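# Move tray to work bench and sort tubes into racks

## Task

Carry the tray from the staging bench over to the work bench, then sort its tubes by cap dot colour: orange-dot tubes go in the blue rack, white-dot tubes in the green rack. Each tube must be pushed fully down into its rack, and no tube may ever touch the floor, or the task fails. The tray's bottles must finish upright in the tray. The tray must finish resting on the work bench, with nothing of it hanging past the edge. One or both robots may be used. At the end, open the grippers and move the robots away. No robot may tip over or be left leaning, or the task fails. Anything held in place only by a robot at the end is not counted.

## Robot and tools

ROBOTS. Two identical Hello Robot Stretch 4 units, r1 and r2. Each has an omni-wheel base, a lift on a vertical mast, an arm that telescopes forward, a three-joint wrist (yaw, pitch, roll) and a two-finger gripper. Each is roughly 1.6 m tall; the base rim lies within 0.23 m of the base origin. Objects may occasionally get a brief nudge from outside.

FRAMES. Base frame: origin on the floor below the base centre, x ahead, y to the left, z up. hand_pose is reported in this frame as a point between the open fingertips; with all wrist joints at zero its axes line up with the base frame. Its printed value can be slightly off. The odometry frame is the base frame at the scene's start. Each robot reports only in its own frames, so relative positions between robots must come from images, lidar_m or wrist_depth_mm.

execute_actions. Argument "actions": a list holding one action or none (empty list only returns state and pictures). An action is an object keyed by "r1" and/or "r2". Per robot you give "base", "joints" or both, optionally with "pace" and "contact_limits"; or else "end_of_arm" by itself. Everything in one action starts at once and may finish at different times.
- base: exactly one key, each a relative offset from where the base last reported itself. translate_m: drive straight, metres, -2 to 2, forward positive. strafe_m: slide sideways, metres, -2 to 2, left positive. rotate_rad: spin in place, radians, -3.2 to 3.2, counter-clockwise (left) positive.
- joints: absolute targets by name (not offsets). lift_m 0 to 1.2 m; arm_m 0 to 0.55 m extension; wrist_yaw_rad -1.134 to 4.276 (0 ahead, positive left, 3.14 folded back, above 3.4 the arm may block it); wrist_pitch_rad -1.117 to 4.259 (0 level, 1.57 pointing down); wrist_roll_rad -1.117 to 4.259 (0 fingers level, positive turns clockwise viewed from behind); gripper_m -0.038 to 0.141 m fingertip gap (below 0 fingers squeeze each other). Done tolerances: lift and arm ±0.004, yaw and roll ±0.02, pitch ±0.05, gripper ±0.004. Joint targets past range are clipped and reported; any other bad value or unknown key rejects the whole call.
- pace: "slow", "default", "fast", "max" (base up to 0.1/0.3/0.4/0.6 m/s, turning 1/2/3/4 rad/s). With lift above 0.2 the base is slowed further, down to 0.3 m/s and 1 rad/s at lift 1.2.
- contact_limits: {"arm_m": x}, x from 0 (gentlest) to 0.75 (firmest), default 0.5; the arm halts on contact past that force.
- end_of_arm: "enable_torque" re-energises wrist or gripper motors that shut off.
A robot or part omitted from an action may keep pushing toward an older target. Each action lasts at most 15 s. "cameras": list of names (r1_head_camera, r1_head_left_camera, r1_head_right_camera, r1_wrist_camera, same for r2, or "all"); omitted/null means all, [] none. If a result reports a stop, the remaining motion calls in that same reply are skipped.

wait: {"seconds": 0 to 10}; commands nothing, returns state and images.
zoom_image: {"camera": name, "region": [x0,y0,x1,y1]} in pixels from the top-left, at most 504x504, on a camera in the latest full result.
finished_scene: {"scene": current scene number}; irreversible, reports success. Replying with no tool call ends everything.

RESULTS. base_status/joint_status: "done" (for the base, wheels turned the commanded amount even if slipping), "off_target" (rested short and may still push), "contact_stop_at_<key>" (blocked; that part goes slack, a lift may sag under load, a base may roll), "limit_stop_at_<name>", "time_out", "torque_fault" (wrist motor maxed out and went limp until enable_torque). "limit_stop_at_tilt": lean over 6 degrees, lift/arm/wheels slack until it eases. "limit_stop_at_own_body": joint about to hit the robot; risk rises with wrist pitch below -0.2 plus roll below -0.4 or above 4. on_its_own lists uncommanded things; its "held at" is a target, not a position. lidar_m: 12 ranges in metres, 30-degree sectors, first straight ahead then counter-clockwise (4th left, 7th behind, 10th right); "-" means nothing or closer than 0.25 m; sees from about 0.15 m up, misses clear objects and thin legs, sees other robots. wrist_depth_mm: 7x7 grid of depths from top-left, 100 to 2000 mm. base_odometry counts wheel turns; if turned_by_wheels and turned_by_imu differ by over about 0.1 rad, the heading has drifted by that difference. base_tilt in degrees (forward/right positive) has a fixed bias up to 1.5. motor_effort in percent, positive toward higher values, peak in brackets; an off-rest effort suggests contact or load.

GRIPPING. Command a gap smaller than the object; tighter squeezes harder and pulls it toward the wrist. Readings and "done" do not prove a grasp; a firm one shows in gripper effort. Stuck fingertips: raise the lift. To unfold at the start, send lift_m 0.4 with wrist_yaw_rad 0.

AVOID. Robots pressing or hitting each other (bases in contact must not drive further; this can end the run). Shared loads: the two bases travel up to about 3 cm differently per metre and can tip a robot. Turning or driving with over 1 kg held and arm_m above 0.2, especially fast. Hard pushes or pulls with a high gripper. A level gripper holding over about 2 kg. Dropping tubes or tipping bottles. Time spent thinking lets the scene run on while the last command is held.

Each tool is called after ">>>" in YAML: its name, and indented under it one key for each argument.

## Session

>>> execute_actions:
  actions: []

Scene clock: 0.00 s.
r1.base_odometry: x=+0.000 y=+0.000 heading=+0.000 (m, m, rad; r1's odometry frame)
r1.turned_by_wheels: +0.000 (rad since the last result)
r1.turned_by_imu: +0.000 (rad since the last result)
r1.base_tilt: forward=-0.2 right=+0.3 (deg)
r1.lidar_m: 1.40 2.82 1.50 1.37 2.22 1.06 1.10 2.18 1.84 1.20 1.09 1.11
r1.base_status: not commanded
r1.joint_positions: lift_m=+0.153 arm_m=-0.001 wrist_yaw_rad=+3.187 wrist_pitch_rad=+0.001 wrist_roll_rad=-0.006 gripper_m=+0.057
r1.joint_status: not commanded
r1.motor_effort: lift_m=+18 arm_m=-1 wrist_yaw_rad=-1 wrist_pitch_rad=-6 wrist_roll_rad=+1 gripper_m=-3 wheel_0=+0 wheel_1=+0 wheel_2=+0 (%)
r1.hand_pose: x=-0.1219 y=+0.0743 z=+0.3308 quat_wxyz=(-0.023, -0.001, -0.003, +1.000) (m; r1's base frame)
r1.wrist_depth_mm: - 131 131 - - - - / - 107 131 1661 1205 1661 - / - 111 133 - - - - / - 131 168 - - - - / 185 - - 1863 1138 1430 1281 / 195 1229 976 1025 891 809 831 / 191 831 788 - - 654 647
r2.base_odometry: x=+0.000 y=+0.000 heading=+0.000 (m, m, rad; r2's odometry frame)
r2.turned_by_wheels: +0.000 (rad since the last result)
r2.turned_by_imu: +0.000 (rad since the last result)
r2.base_tilt: forward=+0.0 right=+0.0 (deg)
r2.lidar_m: 1.35 1.14 1.16 1.35 2.38 1.71 0.98 1.11 2.23 1.42 1.77 2.23
r2.base_status: not commanded
r2.joint_positions: lift_m=+0.263 arm_m=+0.001 wrist_yaw_rad=+3.163 wrist_pitch_rad=-0.001 wrist_roll_rad=-0.013 gripper_m=+0.057
r2.joint_status: not commanded
r2.motor_effort: lift_m=+19 arm_m=-1 wrist_yaw_rad=+2 wrist_pitch_rad=-7 wrist_roll_rad=+1 gripper_m=-2 wheel_0=+1 wheel_1=+0 wheel_2=+0 (%)
r2.hand_pose: x=-0.1187 y=+0.0813 z=+0.4417 quat_wxyz=(-0.011, +0.001, -0.007, +1.000) (m; r2's base frame)
r2.wrist_depth_mm: 132 133 - - - - - / - 133 - - - - - / - 126 205 - - - - / - 135 258 - - - - / 134 1576 - - 1921 1863 1661 / 1863 1863 197 1430 218 1205 1098 / 1205 1255 1098 109 976 866 831
pictures: r1_head_camera, r1_head_left_camera, r1_head_right_camera, r1_wrist_camera, r2_head_camera, r2_head_left_camera, r2_head_right_camera, r2_wrist_camera
Images, in order (width x height): r1_head_camera 420x560, r1_head_left_camera 420x672, r1_head_right_camera 420x672, r1_wrist_camera 616x392, r2_head_camera 420x560, r2_head_left_camera 420x672, r2_head_right_camera 420x672, r2_wrist_camera 616x392.

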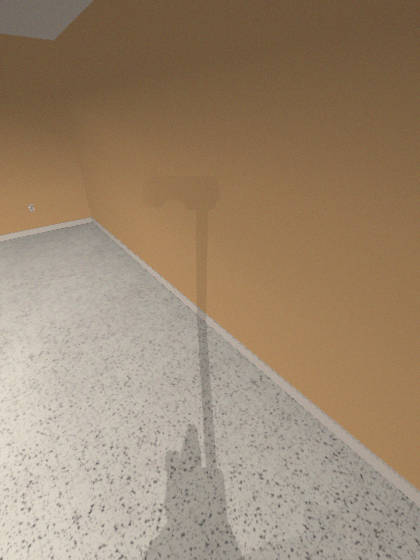

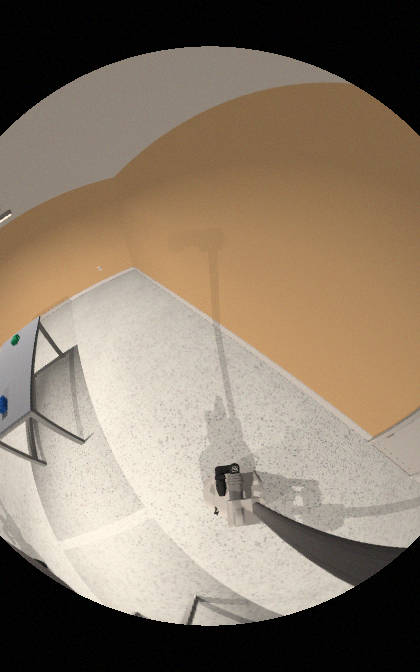

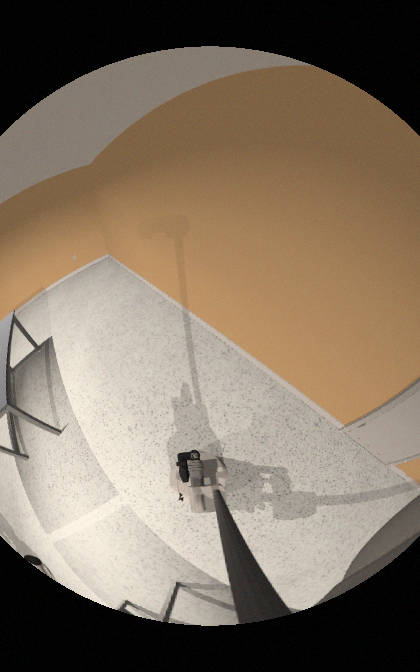

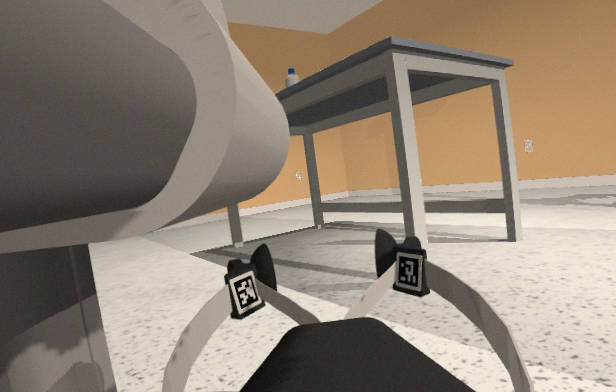

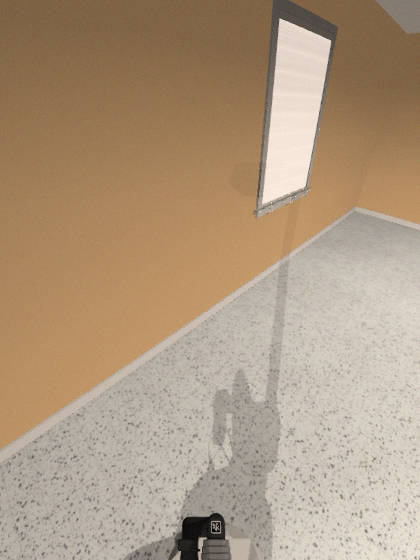

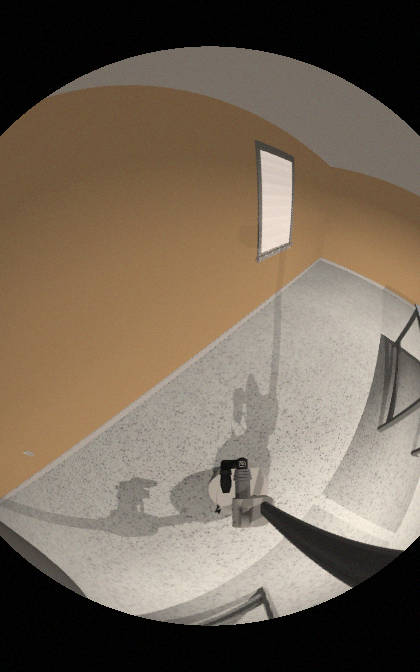

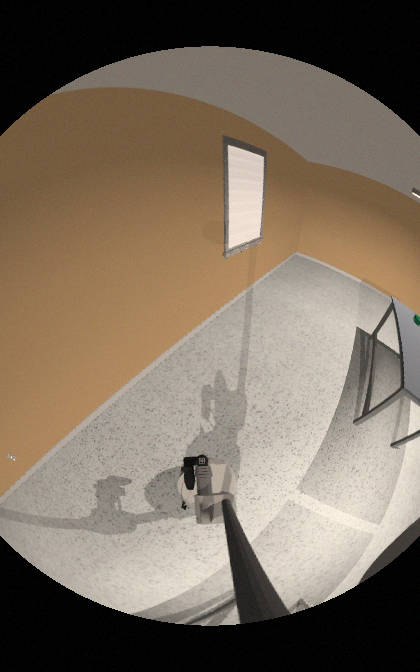

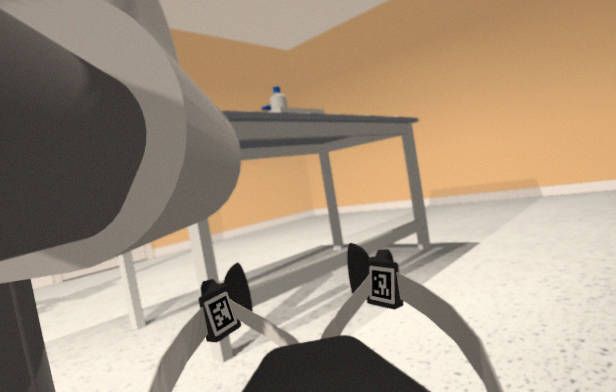

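>>> execute_actions:
  actions:
    - {"r1":{"base":{"rotate_rad":2.6},"joints":{"lift_m":0.9,"wrist_yaw_rad":0},"pace":"fast"},"r2":{"base":{"rotate_rad":-2.6},"joints":{"lift_m":0.9,"wrist_yaw_rad":0},"pace":"fast"}}

Scene clock: 6.33 s.
r1.base_odometry: x=+0.000 y=+0.000 heading=+2.600 (m, m, rad; r1's odometry frame)
r1.turned_by_wheels: +2.600 (rad since the last result)
r1.turned_by_imu: +2.632 (rad since the last result)
r1.base_tilt: forward=-0.3 right=+0.4 (deg)
r1.lidar_m: 1.03 1.09 2.14 1.84 1.27 1.10 1.10 1.41 2.73 1.47 1.38 2.18
r1.base_status: done
r1.joint_positions: lift_m=+0.900 arm_m=-0.001 wrist_yaw_rad=+0.000 wrist_pitch_rad=+0.001 wrist_roll_rad=-0.006 gripper_m=+0.057
r1.joint_status: all done
r1.motor_effort: lift_m=+22(26) arm_m=-1(1) wrist_yaw_rad=-2(12) wrist_pitch_rad=-6(6) wrist_roll_rad=+1(1) gripper_m=-3(2) wheel_0=-1(14) wheel_1=+2(6) wheel_2=+1(10) (%)
r1.hand_pose: x=+0.4588 y=-0.0874 z=+1.0775 quat_wxyz=(+1.000, -0.003, +0.001, +0.000) (m; r1's base frame)
r1.wrist_depth_mm: - - - - - - - / - - - - - - - / - - - - - - - / - - - - - - - / - - - - - - - / 1205 1160 931 - - - - / 1118 917 1025 - - 1808 1863
r2.base_odometry: x=+0.000 y=+0.000 heading=-2.600 (m, m, rad; r2's odometry frame)
r2.turned_by_wheels: -2.600 (rad since the last result)
r2.turned_by_imu: -2.557 (rad since the last result)
r2.base_tilt: forward=+0.0 right=+0.0 (deg)
r2.lidar_m: 1.13 2.12 1.41 1.74 2.24 1.31 1.14 1.13 1.37 2.46 1.61 1.00
r2.base_status: done
r2.joint_positions: lift_m=+0.900 arm_m=+0.001 wrist_yaw_rad=+0.000 wrist_pitch_rad=-0.001 wrist_roll_rad=-0.013 gripper_m=+0.057
r2.joint_status: all done
r2.motor_effort: lift_m=+22(24) arm_m=-1(1) wrist_yaw_rad=+1(3) wrist_pitch_rad=-7(8) wrist_roll_rad=+1(1) gripper_m=-3(2) wheel_0=+3(12) wheel_1=+3(18) wheel_2=-2(12) (%)
r2.hand_pose: x=+0.4601 y=-0.0873 z=+1.0783 quat_wxyz=(+1.000, -0.007, -0.001, +0.000) (m; r2's base frame)
r2.wrist_depth_mm: - - - - - - - / - - - - - - - / - - - - - - - / - - - - - - - / - - - - 1499 1336 1138 / - - 198 - 218 878 891 / - - - 109 866 809 1863
pictures: r1_head_camera, r1_head_left_camera, r1_head_right_camera, r1_wrist_camera, r2_head_camera, r2_head_left_camera, r2_head_right_camera, r2_wrist_camera
Images, in order (width x height): r1_head_camera 420x560, r1_head_left_camera 420x672, r1_head_right_camera 420x672, r1_wrist_camera 616x392, r2_head_camera 420x560, r2_head_left_camera 420x672, r2_head_right_camera 420x672, r2_wrist_camera 616x392.

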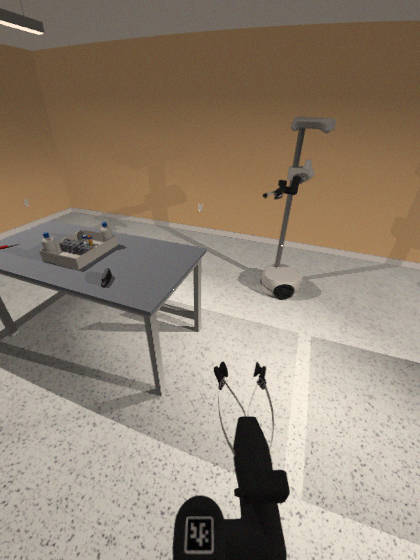

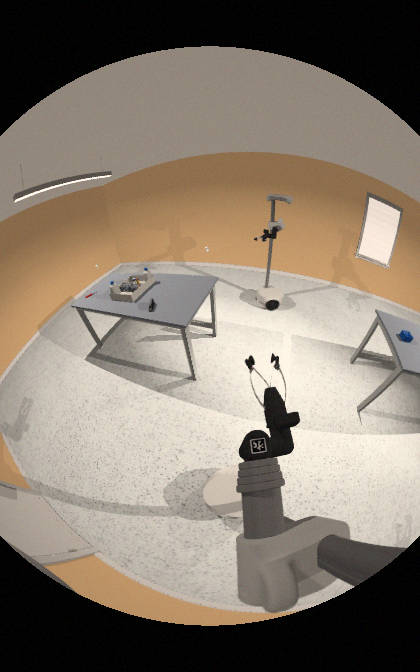

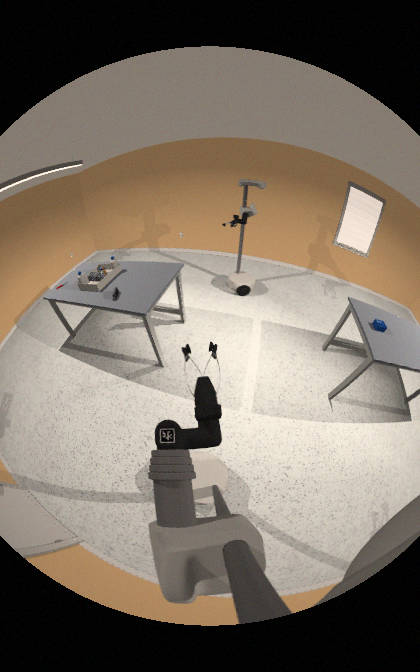

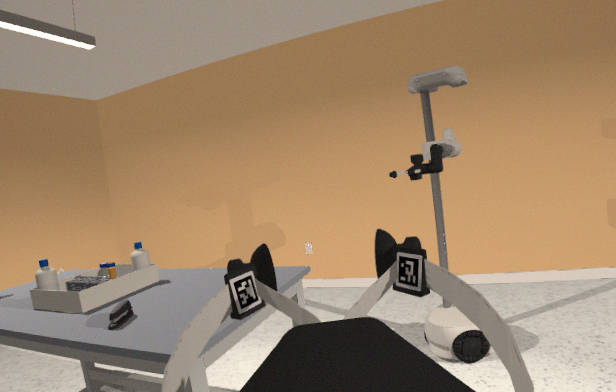

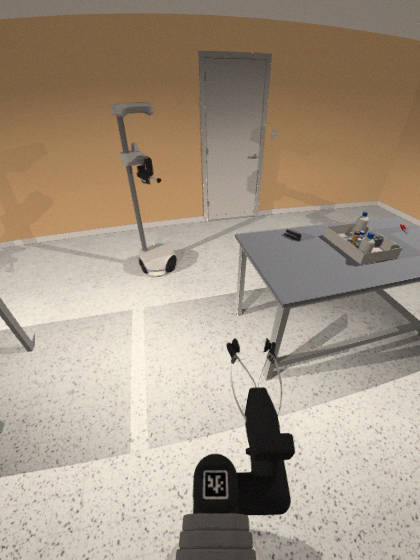

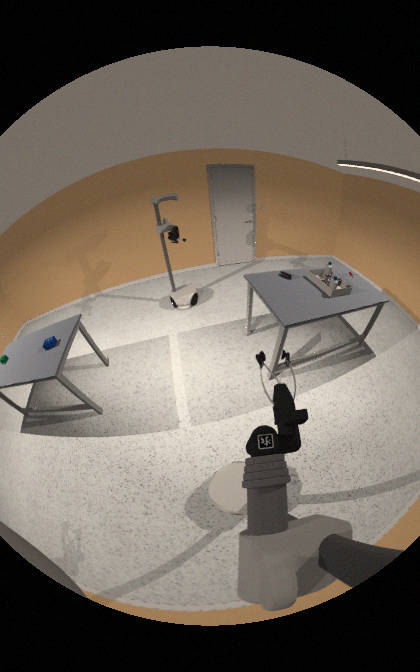

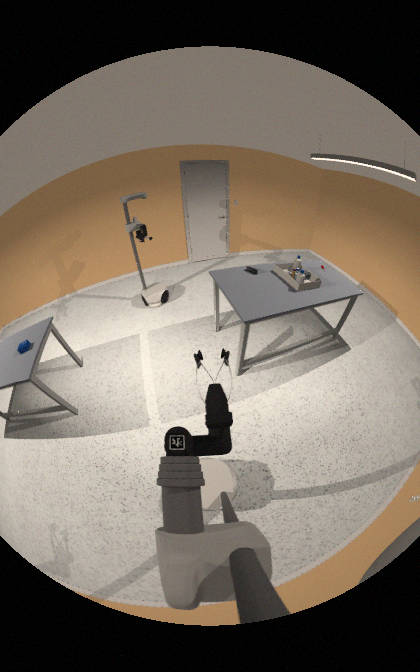

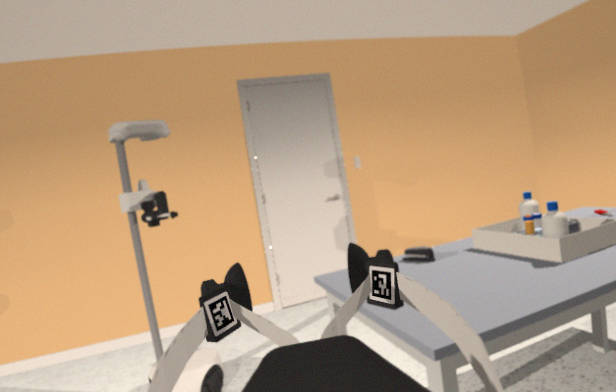

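>>> zoom_image:
  camera: "r1_head_camera"
  region: [0, 200, 160, 310]

>>> zoom_image:
  camera: "r2_head_camera"
  region: [270, 190, 420, 290]

Region (0, 200, 160, 310) of r1_head_camera's 420x560 image, scaled by 3.150, with more detail than that image has; it fills the top 346 rows of this view, and the rest is white.

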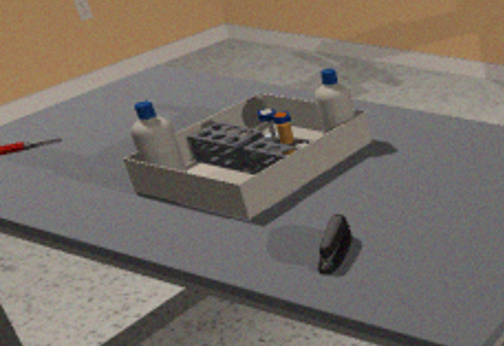

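Region (270, 190, 420, 290) of r2_head_camera's 420x560 image, scaled by 3.360, with more detail than that image has.

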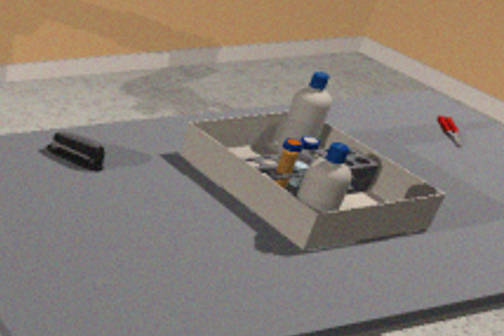

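>>> execute_actions:
  actions:
    - {"r1":{"base":{"rotate_rad":-0.41},"joints":{"lift_m":1.0,"wrist_pitch_rad":0.8},"pace":"fast"},"r2":{"base":{"rotate_rad":0.225},"joints":{"lift_m":1.0,"wrist_pitch_rad":0.8},"pace":"fast"}}
  cameras: []

>>> execute_actions:
  actions:
    - {"r1":{"base":{"strafe_m":1.3},"pace":"max"},"r2":{"base":{"strafe_m":-1.15},"pace":"max"}}
  cameras: ["r1_head_camera","r1_wrist_camera","r2_head_camera","r2_wrist_camera"]

Scene clock: 23.87 s.
r1.base_odometry: x=+0.000 y=+0.000 heading=+2.190 (m, m, rad; r1's odometry frame)
r1.turned_by_wheels: -0.410 (rad since the last result)
r1.turned_by_imu: -0.413 (rad since the last result)
r1.base_tilt: forward=-0.2 right=+0.4 (deg)
r1.lidar_m: 2.13 1.02 1.15 4.14 1.64 1.20 1.10 1.15 1.54 3.68 1.37 1.46
r1.base_status: done
r1.joint_positions: lift_m=+1.000 arm_m=-0.001 wrist_yaw_rad=+0.000 wrist_pitch_rad=+0.801 wrist_roll_rad=-0.006 gripper_m=+0.057
r1.joint_status: all done
r1.motor_effort: lift_m=+22(24) arm_m=-1(1) wrist_yaw_rad=+0(1) wrist_pitch_rad=-4(3) wrist_roll_rad=+1(1) gripper_m=-4(1) wheel_0=+2(10) wheel_1=+0(7) wheel_2=+1(10) (%)
r1.hand_pose: x=+0.3710 y=-0.0875 z=+0.9707 quat_wxyz=(+0.921, -0.003, +0.390, +0.001) (m; r1's base frame)
r1.wrist_depth_mm: 1118 - - - - - - / - - - - 1921 1808 1808 / - 1863 1756 1708 1756 1661 1537 / 1661 1618 1618 1576 1430 1397 1397 / 1366 1430 1397 1336 1255 1281 1255 / 1281 1255 1138 1205 1160 1098 1118 / 1205 1182 1098 - - 1078 1025
r2.base_odometry: x=+0.000 y=+0.000 heading=-2.376 (m, m, rad; r2's odometry frame)
r2.turned_by_wheels: +0.224 (rad since the last result)
r2.turned_by_imu: +0.221 (rad since the last result)
r2.base_tilt: forward=-0.1 right=-0.1 (deg)
r2.lidar_m: 2.11 1.63 1.39 4.67 1.64 1.22 1.14 1.19 1.64 4.08 1.18 0.99
r2.base_status: done
r2.joint_positions: lift_m=+1.000 arm_m=+0.001 wrist_yaw_rad=+0.000 wrist_pitch_rad=+0.801 wrist_roll_rad=-0.013 gripper_m=+0.057
r2.joint_status: all done
r2.motor_effort: lift_m=+22(23) arm_m=-1(1) wrist_yaw_rad=+2(1) wrist_pitch_rad=-4(6) wrist_roll_rad=+0(1) gripper_m=-1(4) wheel_0=-7(11) wheel_1=-6(15) wheel_2=-4(8) (%)
r2.hand_pose: x=+0.3723 y=-0.0874 z=+0.9707 quat_wxyz=(+0.921, -0.006, +0.390, +0.003) (m; r2's base frame)
r2.wrist_depth_mm: - - - - - 866 831 / - - - - - 809 809 / 1983 1863 1808 1808 1756 1661 1708 / 1661 1661 1576 1576 1537 1464 1464 / 1430 1430 1430 1366 1308 1308 1308 / 1308 1281 198 1229 218 1205 1182 / 1182 1160 1138 109 1138 1060 1078
pictures: none
No camera images: the call's "cameras" was empty. Leave "cameras" out to get every camera's image.

Scene clock: 28.80 s.
r1.base_odometry: x=-1.059 y=-0.755 heading=+2.190 (m, m, rad; r1's odometry frame)
r1.turned_by_wheels: +0.000 (rad since the last result)
r1.turned_by_imu: +0.004 (rad since the last result)
r1.base_tilt: forward=-0.1 right=+0.4 (deg)
r1.lidar_m: 0.76 0.79 1.06 2.78 1.76 1.26 1.14 1.19 1.64 3.88 2.49 0.81
r1.base_status: done
r1.joint_positions: lift_m=+1.000 arm_m=-0.001 wrist_yaw_rad=+0.000 wrist_pitch_rad=+0.802 wrist_roll_rad=-0.006 gripper_m=+0.057
r1.joint_status: not commanded
r1.motor_effort: lift_m=+21(22) arm_m=-1(1) wrist_yaw_rad=-1(0) wrist_pitch_rad=-4(4) wrist_roll_rad=+1(1) gripper_m=-3(4) wheel_0=-1(14) wheel_1=+1(13) wheel_2=+0(3) (%)
r1.hand_pose: x=+0.3710 y=-0.0874 z=+0.9707 quat_wxyz=(+0.921, -0.003, +0.390, +0.001) (m; r1's base frame)
r1.wrist_depth_mm: 1042 866 842 831 788 788 778 / 854 759 741 715 707 699 691 / 707 699 741 1661 1537 1618 1537 / 1576 1576 1576 1537 1499 1397 1397 / 1499 1430 1397 1336 1255 1255 1229 / 1255 1255 1182 1229 1160 1098 1138 / 1182 1160 1118 - - 1060 1042
r2.base_odometry: x=-0.797 y=+0.829 heading=-2.376 (m, m, rad; r2's odometry frame)
r2.turned_by_wheels: +0.000 (rad since the last result)
r2.turned_by_imu: +0.003 (rad since the last result)
r2.base_tilt: forward=+0.0 right=+0.0 (deg)
r2.lidar_m: 0.81 0.86 2.44 3.32 1.63 1.20 1.14 1.19 1.67 2.89 1.23 0.87
r2.base_status: done
r2.joint_positions: lift_m=+1.000 arm_m=+0.001 wrist_yaw_rad=+0.000 wrist_pitch_rad=+0.802 wrist_roll_rad=-0.013 gripper_m=+0.057
r2.joint_status: not commanded
r2.motor_effort: lift_m=+21(22) arm_m=-1(1) wrist_yaw_rad=+1(2) wrist_pitch_rad=-5(5) wrist_roll_rad=+0(1) gripper_m=-3(1) wheel_0=+6(14) wheel_1=+0(11) wheel_2=+0(4) (%)
r2.hand_pose: x=+0.3723 y=-0.0874 z=+0.9707 quat_wxyz=(+0.921, -0.006, +0.390, +0.003) (m; r2's base frame)
r2.wrist_depth_mm: 1008 976 798 820 878 842 842 / 820 798 759 741 768 768 820 / 707 715 768 1756 1708 1708 1098 / 1618 1576 1576 1576 1499 1464 1430 / 1042 1430 1397 1336 1182 1308 1308 / 1255 1205 197 1255 218 1182 1182 / 1182 1138 1118 109 1118 1078 1078
pictures: r1_head_camera, r1_wrist_camera, r2_head_camera, r2_wrist_camera
Images, in order (width x height): r1_head_camera 420x560, r1_wrist_camera 616x392, r2_head_camera 420x560, r2_wrist_camera 616x392.

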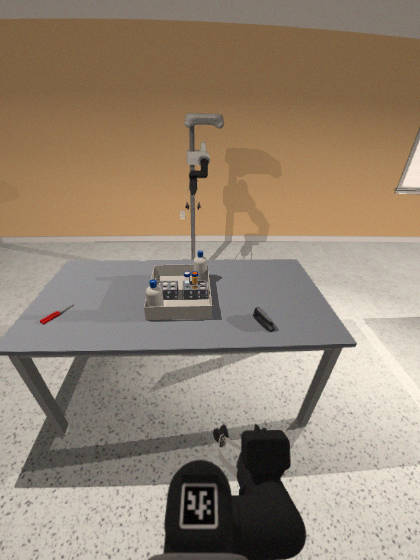

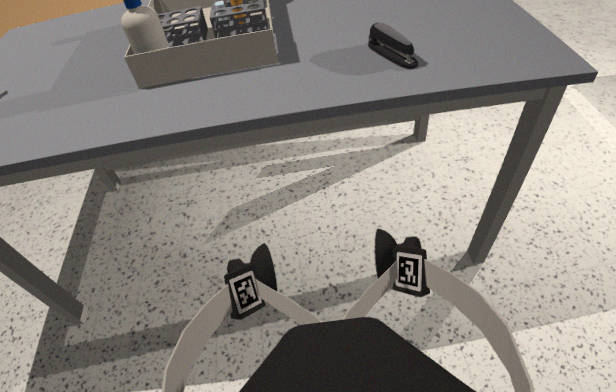

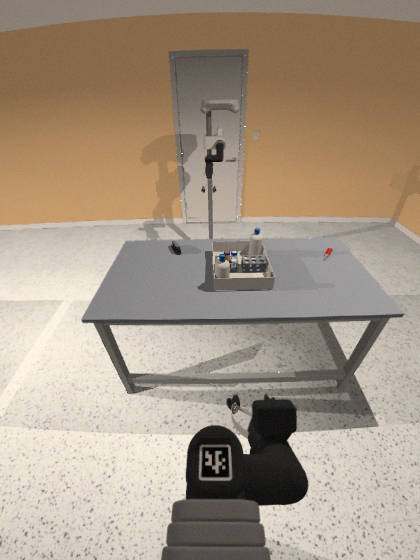

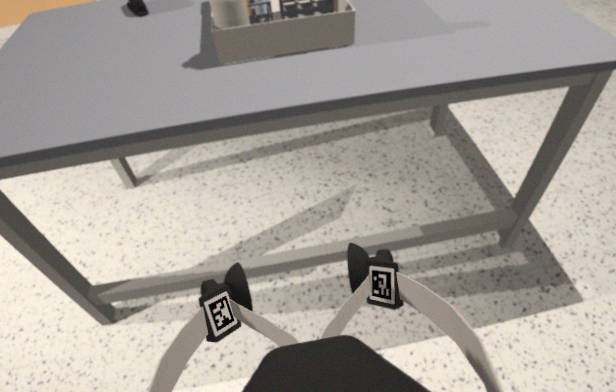

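>>> execute_actions:
  actions:
    - {"r1":{"base":{"rotate_rad":0.04},"joints":{"lift_m":1.1,"wrist_pitch_rad":1.57,"wrist_roll_rad":1.57,"gripper_m":0.08},"pace":"fast"},"r2":{"base":{"strafe_m":-0.05},"joints":{"lift_m":1.1,"wrist_pitch_rad":1.57,"wrist_roll_rad":1.57,"gripper_m":0.08},"pace":"fast"}}
  cameras: []

>>> execute_actions:
  actions:
    - {"r1":{"base":{"translate_m":0.46},"pace":"fast"},"r2":{"base":{"translate_m":0.51},"pace":"fast"}}
  cameras: []

>>> execute_actions:
  actions:
    - {"r1":{"base":{"strafe_m":0.14},"joints":{"arm_m":0.28},"pace":"fast"},"r2":{"joints":{"arm_m":0.28},"pace":"fast"}}

Scene clock: 45.70 s.
r1.base_odometry: x=-1.059 y=-0.755 heading=+2.230 (m, m, rad; r1's odometry frame)
r1.turned_by_wheels: +0.039 (rad since the last result)
r1.turned_by_imu: +0.041 (rad since the last result)
r1.base_tilt: forward=-0.2 right=+0.3 (deg)
r1.lidar_m: 0.75 0.81 1.12 2.80 1.72 1.19 1.13 1.21 1.70 3.35 2.53 0.82
r1.base_status: done
r1.joint_positions: lift_m=+1.100 arm_m=-0.001 wrist_yaw_rad=+0.000 wrist_pitch_rad=+1.570 wrist_roll_rad=+1.569 gripper_m=+0.080
r1.joint_status: all done
r1.motor_effort: lift_m=+22(21) arm_m=-1(1) wrist_yaw_rad=-1(0) wrist_pitch_rad=+2(3) wrist_roll_rad=+3(6) gripper_m=-2(4) wheel_0=-5(1) wheel_1=-3(5) wheel_2=-1(7) (%)
r1.hand_pose: x=+0.1706 y=-0.0874 z=+0.9894 quat_wxyz=(+0.501, +0.500, +0.500, -0.499) (m; r1's base frame)
r1.wrist_depth_mm: 1118 1182 1205 1138 1160 1160 1138 / 1205 1205 1160 1160 1138 1160 1160 / 1205 1229 1182 1182 1182 1182 1182 / 1229 1205 1182 1182 976 634 355 / 1182 1182 1182 1229 1008 1182 1205 / 1229 1229 202 1205 1182 1182 1229 / 1255 1255 1255 - - 1229 1182
r2.base_odometry: x=-0.832 y=+0.865 heading=-2.376 (m, m, rad; r2's odometry frame)
r2.turned_by_wheels: +0.000 (rad since the last result)
r2.turned_by_imu: +0.001 (rad since the last result)
r2.base_tilt: forward=-0.1 right=-0.1 (deg)
r2.lidar_m: 0.83 0.87 2.51 3.35 1.65 1.18 1.13 1.19 1.65 2.87 2.96 0.87
r2.base_status: done
r2.joint_positions: lift_m=+1.100 arm_m=+0.001 wrist_yaw_rad=+0.000 wrist_pitch_rad=+1.570 wrist_roll_rad=+1.569 gripper_m=+0.080
r2.joint_status: all done
r2.motor_effort: lift_m=+22(23) arm_m=-1(1) wrist_yaw_rad=+2(1) wrist_pitch_rad=+2(3) wrist_roll_rad=+1(5) gripper_m=+1(2) wheel_0=+3(13) wheel_1=-3(18) wheel_2=+0(0) (%)
r2.hand_pose: x=+0.1719 y=-0.0874 z=+0.9894 quat_wxyz=(+0.501, +0.500, +0.500, -0.499) (m; r2's base frame)
r2.wrist_depth_mm: 1138 1182 1182 1205 1205 1255 1255 / 1138 1160 1182 1205 1205 1229 1255 / 1138 1160 1182 1205 1229 1229 1255 / 1160 1160 1205 1008 1008 480 325 / 1160 1182 1205 1008 1008 1255 1281 / 1118 1182 200 1229 1281 1281 1281 / 1160 1160 1229 109 1281 1281 1281
pictures: none
No camera images: the call's "cameras" was empty. Leave "cameras" out to get every camera's image.

Scene clock: 48.73 s.
r1.base_odometry: x=-1.340 y=-0.391 heading=+2.230 (m, m, rad; r1's odometry frame)
r1.turned_by_wheels: +0.000 (rad since the last result)
r1.turned_by_imu: -0.001 (rad since the last result)
r1.base_tilt: forward=-0.2 right=+0.4 (deg)
r1.lidar_m: 0.32 0.34 0.47 2.83 2.38 1.72 1.61 1.68 2.32 2.41 0.48 0.34
r1.base_status: done
r1.joint_positions: lift_m=+1.100 arm_m=-0.001 wrist_yaw_rad=+0.000 wrist_pitch_rad=+1.570 wrist_roll_rad=+1.569 gripper_m=+0.080
r1.joint_status: not commanded
r1.motor_effort: lift_m=+22(22) arm_m=-1(1) wrist_yaw_rad=-1(1) wrist_pitch_rad=+1(1) wrist_roll_rad=+3(3) gripper_m=-1(3) wheel_0=+3(10) wheel_1=+3(3) wheel_2=-2(16) (%)
r1.hand_pose: x=+0.1706 y=-0.0874 z=+0.9894 quat_wxyz=(+0.501, +0.500, +0.500, -0.499) (m; r1's base frame)
r1.wrist_depth_mm: 442 442 1160 1182 1182 1160 1160 / 436 442 1205 1182 1182 1160 1182 / 452 452 1205 1182 1182 1205 1182 / 449 449 1182 1205 976 634 357 / 455 455 1205 1182 991 1205 1205 / 455 459 200 1205 1229 1229 1229 / 442 462 1229 - - 1205 1229
r2.base_odometry: x=-1.199 y=+0.511 heading=-2.375 (m, m, rad; r2's odometry frame)
r2.turned_by_wheels: +0.001 (rad since the last result)
r2.turned_by_imu: +0.002 (rad since the last result)
r2.base_tilt: forward=+0.0 right=+0.0 (deg)
r2.lidar_m: 0.32 0.33 0.45 2.37 2.37 1.71 1.65 1.71 2.32 2.86 0.47 0.33
r2.base_status: done
r2.joint_positions: lift_m=+1.100 arm_m=+0.001 wrist_yaw_rad=+0.000 wrist_pitch_rad=+1.570 wrist_roll_rad=+1.569 gripper_m=+0.080
r2.joint_status: not commanded
r2.motor_effort: lift_m=+22(22) arm_m=-1(1) wrist_yaw_rad=+1(1) wrist_pitch_rad=+1(1) wrist_roll_rad=+2(3) gripper_m=-3(2) wheel_0=+6(9) wheel_1=+5(9) wheel_2=-2(10) (%)
r2.hand_pose: x=+0.1719 y=-0.0874 z=+0.9894 quat_wxyz=(+0.501, +0.500, +0.500, -0.499) (m; r2's base frame)
r2.wrist_depth_mm: 427 1078 1160 1205 1205 1255 1281 / 427 1008 1182 1205 1229 1255 1308 / 427 449 1205 1205 1255 1255 1255 / 430 442 1205 1008 1025 484 325 / 433 442 1182 1008 1025 1255 1308 / 433 442 199 1229 1229 1255 1281 / 436 442 1182 109 1255 1255 1281
pictures: none
No camera images: the call's "cameras" was empty. Leave "cameras" out to get every camera's image.

Scene clock: 50.40 s.
r1.base_odometry: x=-1.451 y=-0.477 heading=+2.230 (m, m, rad; r1's odometry frame)
r1.turned_by_wheels: +0.000 (rad since the last result)
r1.turned_by_imu: +0.000 (rad since the last result)
r1.base_tilt: forward=-0.2 right=+0.2 (deg)
r1.lidar_m: 0.32 0.32 0.47 2.66 2.38 1.71 1.62 1.70 2.31 2.52 0.45 0.33
r1.base_status: done
r1.joint_positions: lift_m=+1.100 arm_m=+0.279 wrist_yaw_rad=+0.000 wrist_pitch_rad=+1.570 wrist_roll_rad=+1.570 gripper_m=+0.080
r1.joint_status: all done
r1.motor_effort: lift_m=+22(22) arm_m=+4(5) wrist_yaw_rad=-2(1) wrist_pitch_rad=+1(1) wrist_roll_rad=+3(3) gripper_m=-3(1) wheel_0=-1(9) wheel_1=-2(12) wheel_2=+0(2) (%)
r1.hand_pose: x=+0.4504 y=-0.0874 z=+0.9894 quat_wxyz=(+0.501, +0.500, +0.500, -0.499) (m; r1's base frame)
r1.wrist_depth_mm: 442 442 442 436 1160 1160 1160 / 442 442 439 442 1182 1182 1160 / 445 442 445 445 445 976 1205 / 392 445 449 449 449 960 1205 / 384 452 449 449 452 976 1205 / 455 430 202 455 455 1229 1205 / 459 430 340 - - 1229 1205
r2.base_odometry: x=-1.199 y=+0.511 heading=-2.375 (m, m, rad; r2's odometry frame)
r2.turned_by_wheels: +0.000 (rad since the last result)
r2.turned_by_imu: +0.000 (rad since the last result)
r2.base_tilt: forward=+0.0 right=-0.1 (deg)
r2.lidar_m: 0.32 0.34 0.46 2.35 2.40 1.73 1.64 1.74 2.35 2.87 0.48 0.34
r2.base_status: not commanded
r2.joint_positions: lift_m=+1.100 arm_m=+0.279 wrist_yaw_rad=+0.000 wrist_pitch_rad=+1.570 wrist_roll_rad=+1.569 gripper_m=+0.080
r2.joint_status: all done
r2.motor_effort: lift_m=+22(22) arm_m=+6(4) wrist_yaw_rad=+1(1) wrist_pitch_rad=+0(1) wrist_roll_rad=+2(2) gripper_m=-4(0) wheel_0=+6(5) wheel_1=+5(5) wheel_2=-2(2) (%)
r2.hand_pose: x=+0.4501 y=-0.0874 z=+0.9894 quat_wxyz=(+0.501, +0.500, +0.500, -0.499) (m; r2's base frame)
r2.wrist_depth_mm: 427 433 445 452 1205 1229 1255 / 430 433 442 452 1229 1255 1255 / 399 433 442 449 1229 1255 1281 / 402 436 445 452 1025 1042 1281 / 413 436 449 455 459 1060 1281 / 375 436 200 455 466 1281 1308 / 355 404 387 109 1255 1255 1281
pictures: r1_head_camera, r1_head_left_camera, r1_head_right_camera, r1_wrist_camera, r2_head_camera, r2_head_left_camera, r2_head_right_camera, r2_wrist_camera
Images, in order (width x height): r1_head_camera 420x560, r1_head_left_camera 420x672, r1_head_right_camera 420x672, r1_wrist_camera 616x392, r2_head_camera 420x560, r2_head_left_camera 420x672, r2_head_right_camera 420x672, r2_wrist_camera 616x392.

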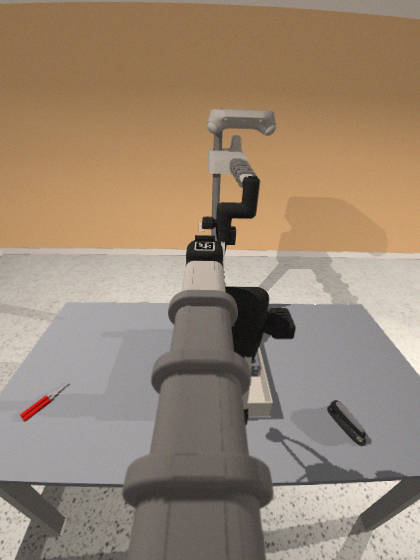

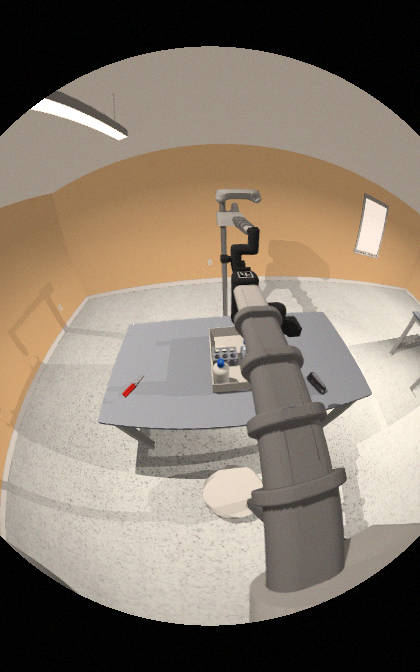

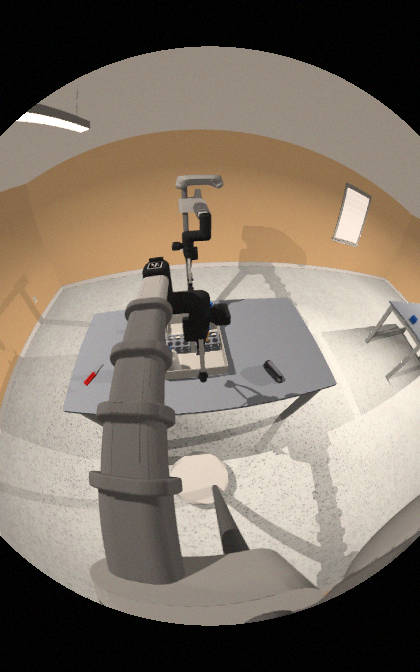

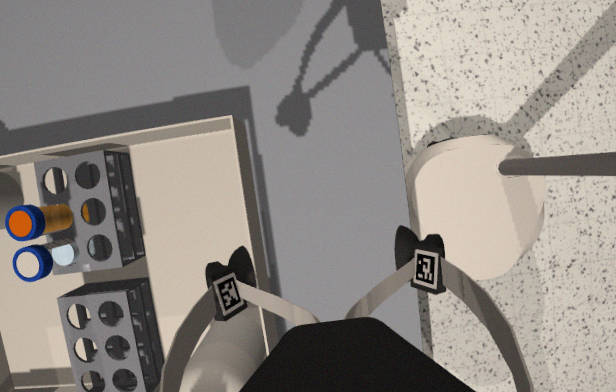

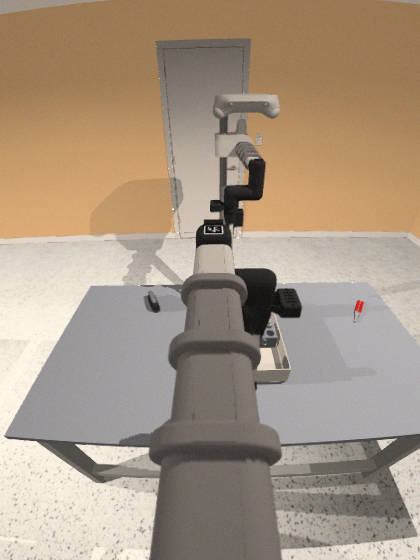

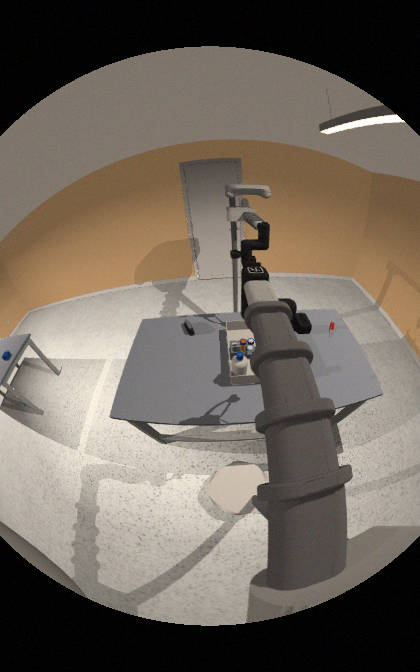

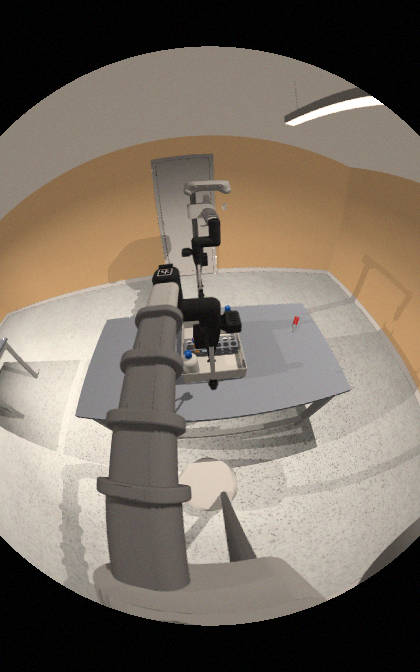

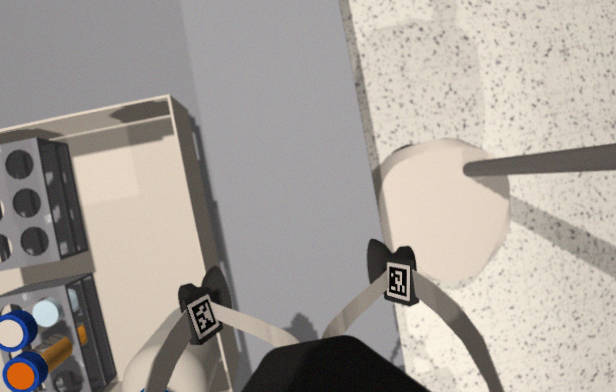

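>>> execute_actions:
  actions:
    - {"r1":{"base":{"translate_m":0.03},"joints":{"arm_m":0.34},"pace":"fast"},"r2":{"base":{"translate_m":0.03},"joints":{"arm_m":0.37},"pace":"fast"}}
  cameras: []

>>> execute_actions:
  actions:
    - {"r1":{"base":{"strafe_m":0.02},"joints":{"lift_m":0.96},"pace":"fast"},"r2":{"joints":{"lift_m":0.96},"pace":"fast"}}
  cameras: ["r1_wrist_camera","r2_wrist_camera","r1_head_right_camera","r2_head_right_camera"]

Scene clock: 67.83 s.
r1.base_odometry: x=-1.469 y=-0.453 heading=+2.230 (m, m, rad; r1's odometry frame)
r1.turned_by_wheels: +0.000 (rad since the last result)
r1.turned_by_imu: +0.002 (rad since the last result)
r1.base_tilt: forward=-0.2 right=+0.3 (deg)
r1.lidar_m: 0.26 0.29 0.41 2.68 2.44 1.70 1.63 1.73 2.35 2.52 0.43 0.29
r1.base_status: done
r1.joint_positions: lift_m=+1.100 arm_m=+0.339 wrist_yaw_rad=+0.000 wrist_pitch_rad=+1.570 wrist_roll_rad=+1.570 gripper_m=+0.080
r1.joint_status: all done
r1.motor_effort: lift_m=+22(22) arm_m=+4(3) wrist_yaw_rad=-2(0) wrist_pitch_rad=+0(1) wrist_roll_rad=+3(3) gripper_m=-1(2) wheel_0=+3(10) wheel_1=+1(11) wheel_2=+0(12) (%)
r1.hand_pose: x=+0.5105 y=-0.0874 z=+0.9894 quat_wxyz=(+0.501, +0.500, +0.500, -0.499) (m; r1's base frame)
r1.wrist_depth_mm: 442 439 436 436 436 1138 1160 / 442 439 436 442 439 1160 1160 / 449 442 445 442 442 991 1182 / 392 387 445 449 449 991 976 / 449 394 445 445 449 455 1205 / 455 459 201 445 455 455 1229 / 452 459 430 - - 455 1229
r2.base_odometry: x=-1.220 y=+0.490 heading=-2.374 (m, m, rad; r2's odometry frame)
r2.turned_by_wheels: +0.001 (rad since the last result)
r2.turned_by_imu: +0.002 (rad since the last result)
r2.base_tilt: forward=+0.0 right=+0.0 (deg)
r2.lidar_m: 0.28 0.28 0.42 2.36 2.42 1.75 1.66 1.75 2.39 2.86 0.42 0.31
r2.base_status: done
r2.joint_positions: lift_m=+1.100 arm_m=+0.369 wrist_yaw_rad=+0.000 wrist_pitch_rad=+1.570 wrist_roll_rad=+1.569 gripper_m=+0.080
r2.joint_status: all done
r2.motor_effort: lift_m=+22(22) arm_m=+6(6) wrist_yaw_rad=+1(3) wrist_pitch_rad=+0(0) wrist_roll_rad=+1(2) gripper_m=-1(0) wheel_0=+5(11) wheel_1=+4(8) wheel_2=+2(12) (%)
r2.hand_pose: x=+0.5401 y=-0.0874 z=+0.9894 quat_wxyz=(+0.501, +0.500, +0.500, -0.499) (m; r2's base frame)
r2.wrist_depth_mm: 421 433 436 449 455 1255 1281 / 427 433 442 455 459 1255 1281 / 402 399 442 449 462 1025 1255 / 427 382 442 452 459 1042 1281 / 427 407 442 452 459 1025 1281 / 430 377 200 366 459 477 1281 / 433 382 418 109 469 473 1336
pictures: none
No camera images: the call's "cameras" was empty. Leave "cameras" out to get every camera's image.

Scene clock: 69.17 s.
r1.base_odometry: x=-1.485 y=-0.465 heading=+2.230 (m, m, rad; r1's odometry frame)
r1.turned_by_wheels: +0.000 (rad since the last result)
r1.turned_by_imu: +0.000 (rad since the last result)
r1.base_tilt: forward=-0.2 right=+0.4 (deg)
r1.lidar_m: 0.26 0.30 0.44 2.67 2.42 1.75 1.63 1.70 2.41 2.54 0.43 0.30
r1.base_status: done
r1.joint_positions: lift_m=+0.960 arm_m=+0.339 wrist_yaw_rad=+0.000 wrist_pitch_rad=+1.570 wrist_roll_rad=+1.570 gripper_m=+0.080
r1.joint_status: all done
r1.motor_effort: lift_m=+14(18) arm_m=+4(4) wrist_yaw_rad=-1(2) wrist_pitch_rad=+1(1) wrist_roll_rad=+3(3) gripper_m=-3(1) wheel_0=-3(11) wheel_1=+2(9) wheel_2=+0(1) (%)
r1.hand_pose: x=+0.5105 y=-0.0874 z=+0.8500 quat_wxyz=(+0.501, +0.500, +0.500, -0.499) (m; r1's base frame)
r1.wrist_depth_mm: 304 304 303 300 301 298 1025 / 253 263 303 303 303 303 1025 / 247 281 303 304 303 304 842 / 247 278 306 307 309 309 866 / 249 279 310 310 236 310 842 / 312 290 201 312 312 312 1060 / 287 256 315 - - 315 317
r2.base_odometry: x=-1.220 y=+0.490 heading=-2.374 (m, m, rad; r2's odometry frame)
r2.turned_by_wheels: +0.000 (rad since the last result)
r2.turned_by_imu: +0.000 (rad since the last result)
r2.base_tilt: forward=+0.0 right=+0.0 (deg)
r2.lidar_m: 0.27 0.30 0.43 2.36 2.42 1.77 1.68 1.76 2.39 2.84 0.43 0.32
r2.base_status: not commanded
r2.joint_positions: lift_m=+0.960 arm_m=+0.369 wrist_yaw_rad=+0.000 wrist_pitch_rad=+1.570 wrist_roll_rad=+1.569 gripper_m=+0.080
r2.joint_status: all done
r2.motor_effort: lift_m=+15(19) arm_m=+6(6) wrist_yaw_rad=+1(1) wrist_pitch_rad=+1(0) wrist_roll_rad=+2(2) gripper_m=-1(1) wheel_0=+6(5) wheel_1=+4(4) wheel_2=+3(3) (%)
r2.hand_pose: x=+0.5401 y=-0.0874 z=+0.8500 quat_wxyz=(+0.501, +0.500, +0.500, -0.499) (m; r2's base frame)
r2.wrist_depth_mm: 294 298 266 310 314 322 1138 / 237 289 304 307 317 322 1118 / 238 298 304 309 319 325 904 / 240 297 306 307 319 325 904 / 241 300 307 310 319 325 946 / 279 283 200 312 320 327 334 / 216 240 309 109 324 329 334
pictures: r1_head_right_camera, r1_wrist_camera, r2_head_right_camera, r2_wrist_camera
Images, in order (width x height): r1_head_right_camera 420x672, r1_wrist_camera 616x392, r2_head_right_camera 420x672, r2_wrist_camera 616x392.

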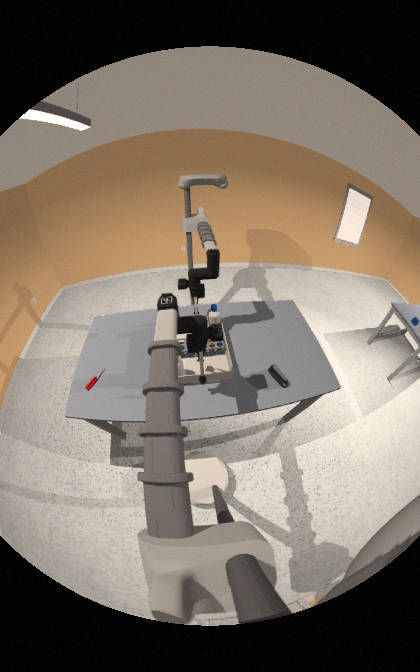

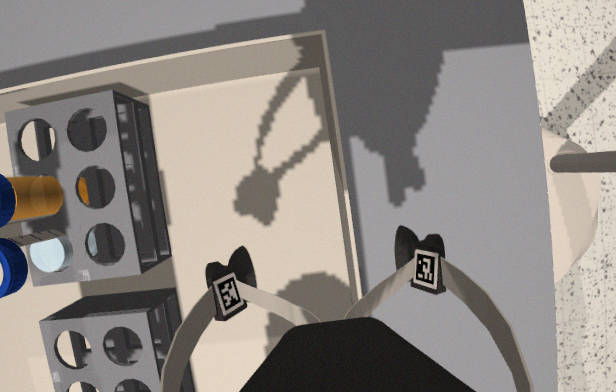

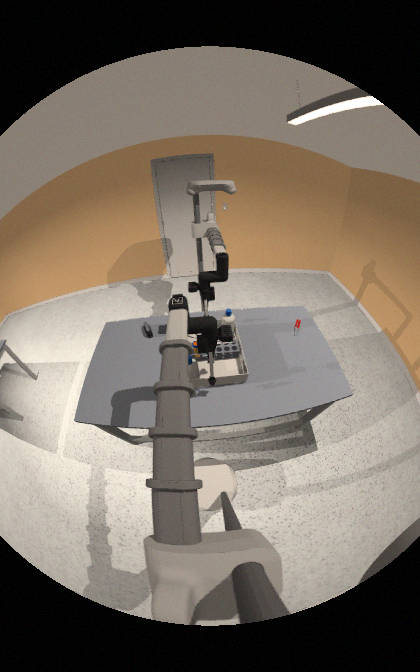

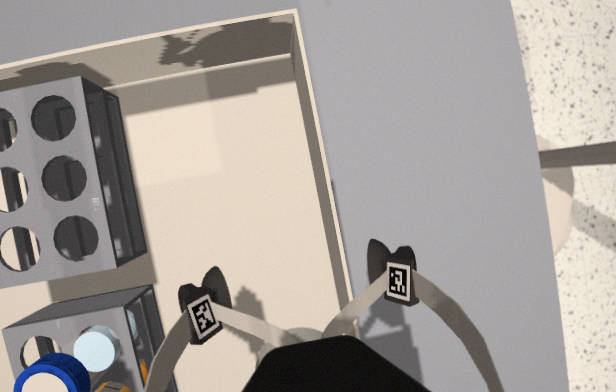

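>>> execute_actions:
  actions:
    - {"r1":{"joints":{"arm_m":0.321,"lift_m":0.925},"pace":"fast"},"r2":{"joints":{"arm_m":0.340,"lift_m":0.925},"pace":"fast"}}
  cameras: ["r1_wrist_camera","r2_wrist_camera","r1_head_camera","r2_head_camera"]

Scene clock: 77.67 s.
r1.base_odometry: x=-1.485 y=-0.465 heading=+2.230 (m, m, rad; r1's odometry frame)
r1.turned_by_wheels: +0.000 (rad since the last result)
r1.turned_by_imu: +0.001 (rad since the last result)
r1.base_tilt: forward=-0.2 right=+0.4 (deg)
r1.lidar_m: 0.29 0.33 0.40 2.66 2.43 1.75 1.64 1.74 2.37 2.56 0.43 0.29
r1.base_status: not commanded
r1.joint_positions: lift_m=+0.925 arm_m=+0.322 wrist_yaw_rad=+0.000 wrist_pitch_rad=+1.570 wrist_roll_rad=+1.570 gripper_m=+0.080
r1.joint_status: all done
r1.motor_effort: lift_m=+15(14) arm_m=-4(3) wrist_yaw_rad=-1(1) wrist_pitch_rad=+1(1) wrist_roll_rad=+2(3) gripper_m=-1(2) wheel_0=-3(3) wheel_1=+2(2) wheel_2=+0(0) (%)
r1.hand_pose: x=+0.4929 y=-0.0874 z=+0.8150 quat_wxyz=(+0.501, +0.500, +0.500, -0.499) (m; r1's base frame)
r1.wrist_depth_mm: 267 268 220 267 267 266 976 / 214 265 267 270 271 267 991 / 241 272 268 270 271 271 809 / 241 272 272 272 274 273 820 / 218 274 274 274 277 276 809 / 251 277 201 276 278 276 278 / 218 255 279 - - 281 279
r2.base_odometry: x=-1.220 y=+0.490 heading=-2.374 (m, m, rad; r2's odometry frame)
r2.turned_by_wheels: +0.000 (rad since the last result)
r2.turned_by_imu: +0.001 (rad since the last result)
r2.base_tilt: forward=+0.0 right=+0.0 (deg)
r2.lidar_m: 0.29 0.30 0.41 2.35 2.39 1.74 1.66 1.75 2.40 2.86 0.42 0.30
r2.base_status: not commanded
r2.joint_positions: lift_m=+0.925 arm_m=+0.341 wrist_yaw_rad=+0.000 wrist_pitch_rad=+1.570 wrist_roll_rad=+1.569 gripper_m=+0.080
r2.joint_status: all done
r2.motor_effort: lift_m=+15(16) arm_m=-7(6) wrist_yaw_rad=+2(1) wrist_pitch_rad=+0(0) wrist_roll_rad=+3(1) gripper_m=-2(2) wheel_0=+6(5) wheel_1=+3(4) wheel_2=+2(3) (%)
r2.hand_pose: x=+0.5123 y=-0.0874 z=+0.8150 quat_wxyz=(+0.501, +0.500, +0.500, -0.499) (m; r2's base frame)
r2.wrist_depth_mm: 209 217 239 274 281 286 1078 / 244 264 268 276 281 287 1098 / 256 265 271 279 283 287 1078 / 236 267 272 278 283 289 891 / 236 267 272 279 282 289 878 / 258 268 200 277 283 291 1078 / 208 263 273 109 289 291 297
pictures: r1_head_camera, r1_wrist_camera, r2_head_camera, r2_wrist_camera
Images, in order (width x height): r1_head_camera 420x560, r1_wrist_camera 616x392, r2_head_camera 420x560, r2_wrist_camera 616x392.

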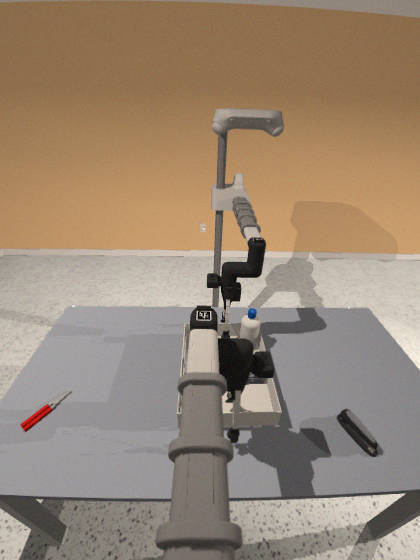

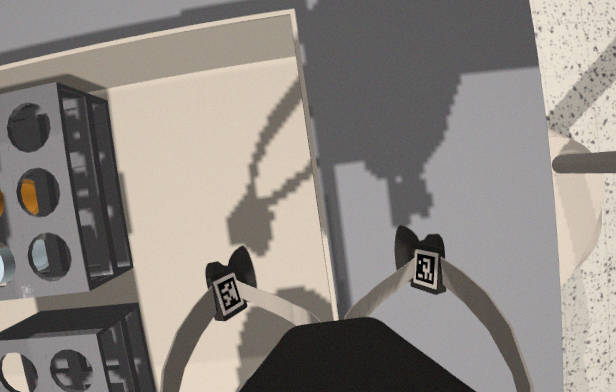

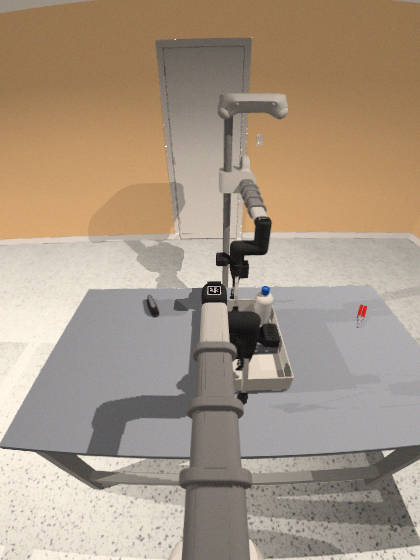

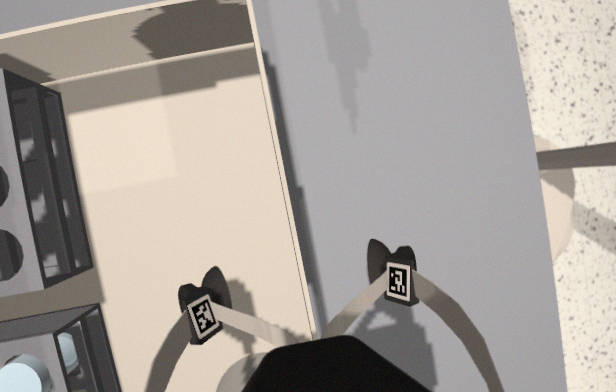

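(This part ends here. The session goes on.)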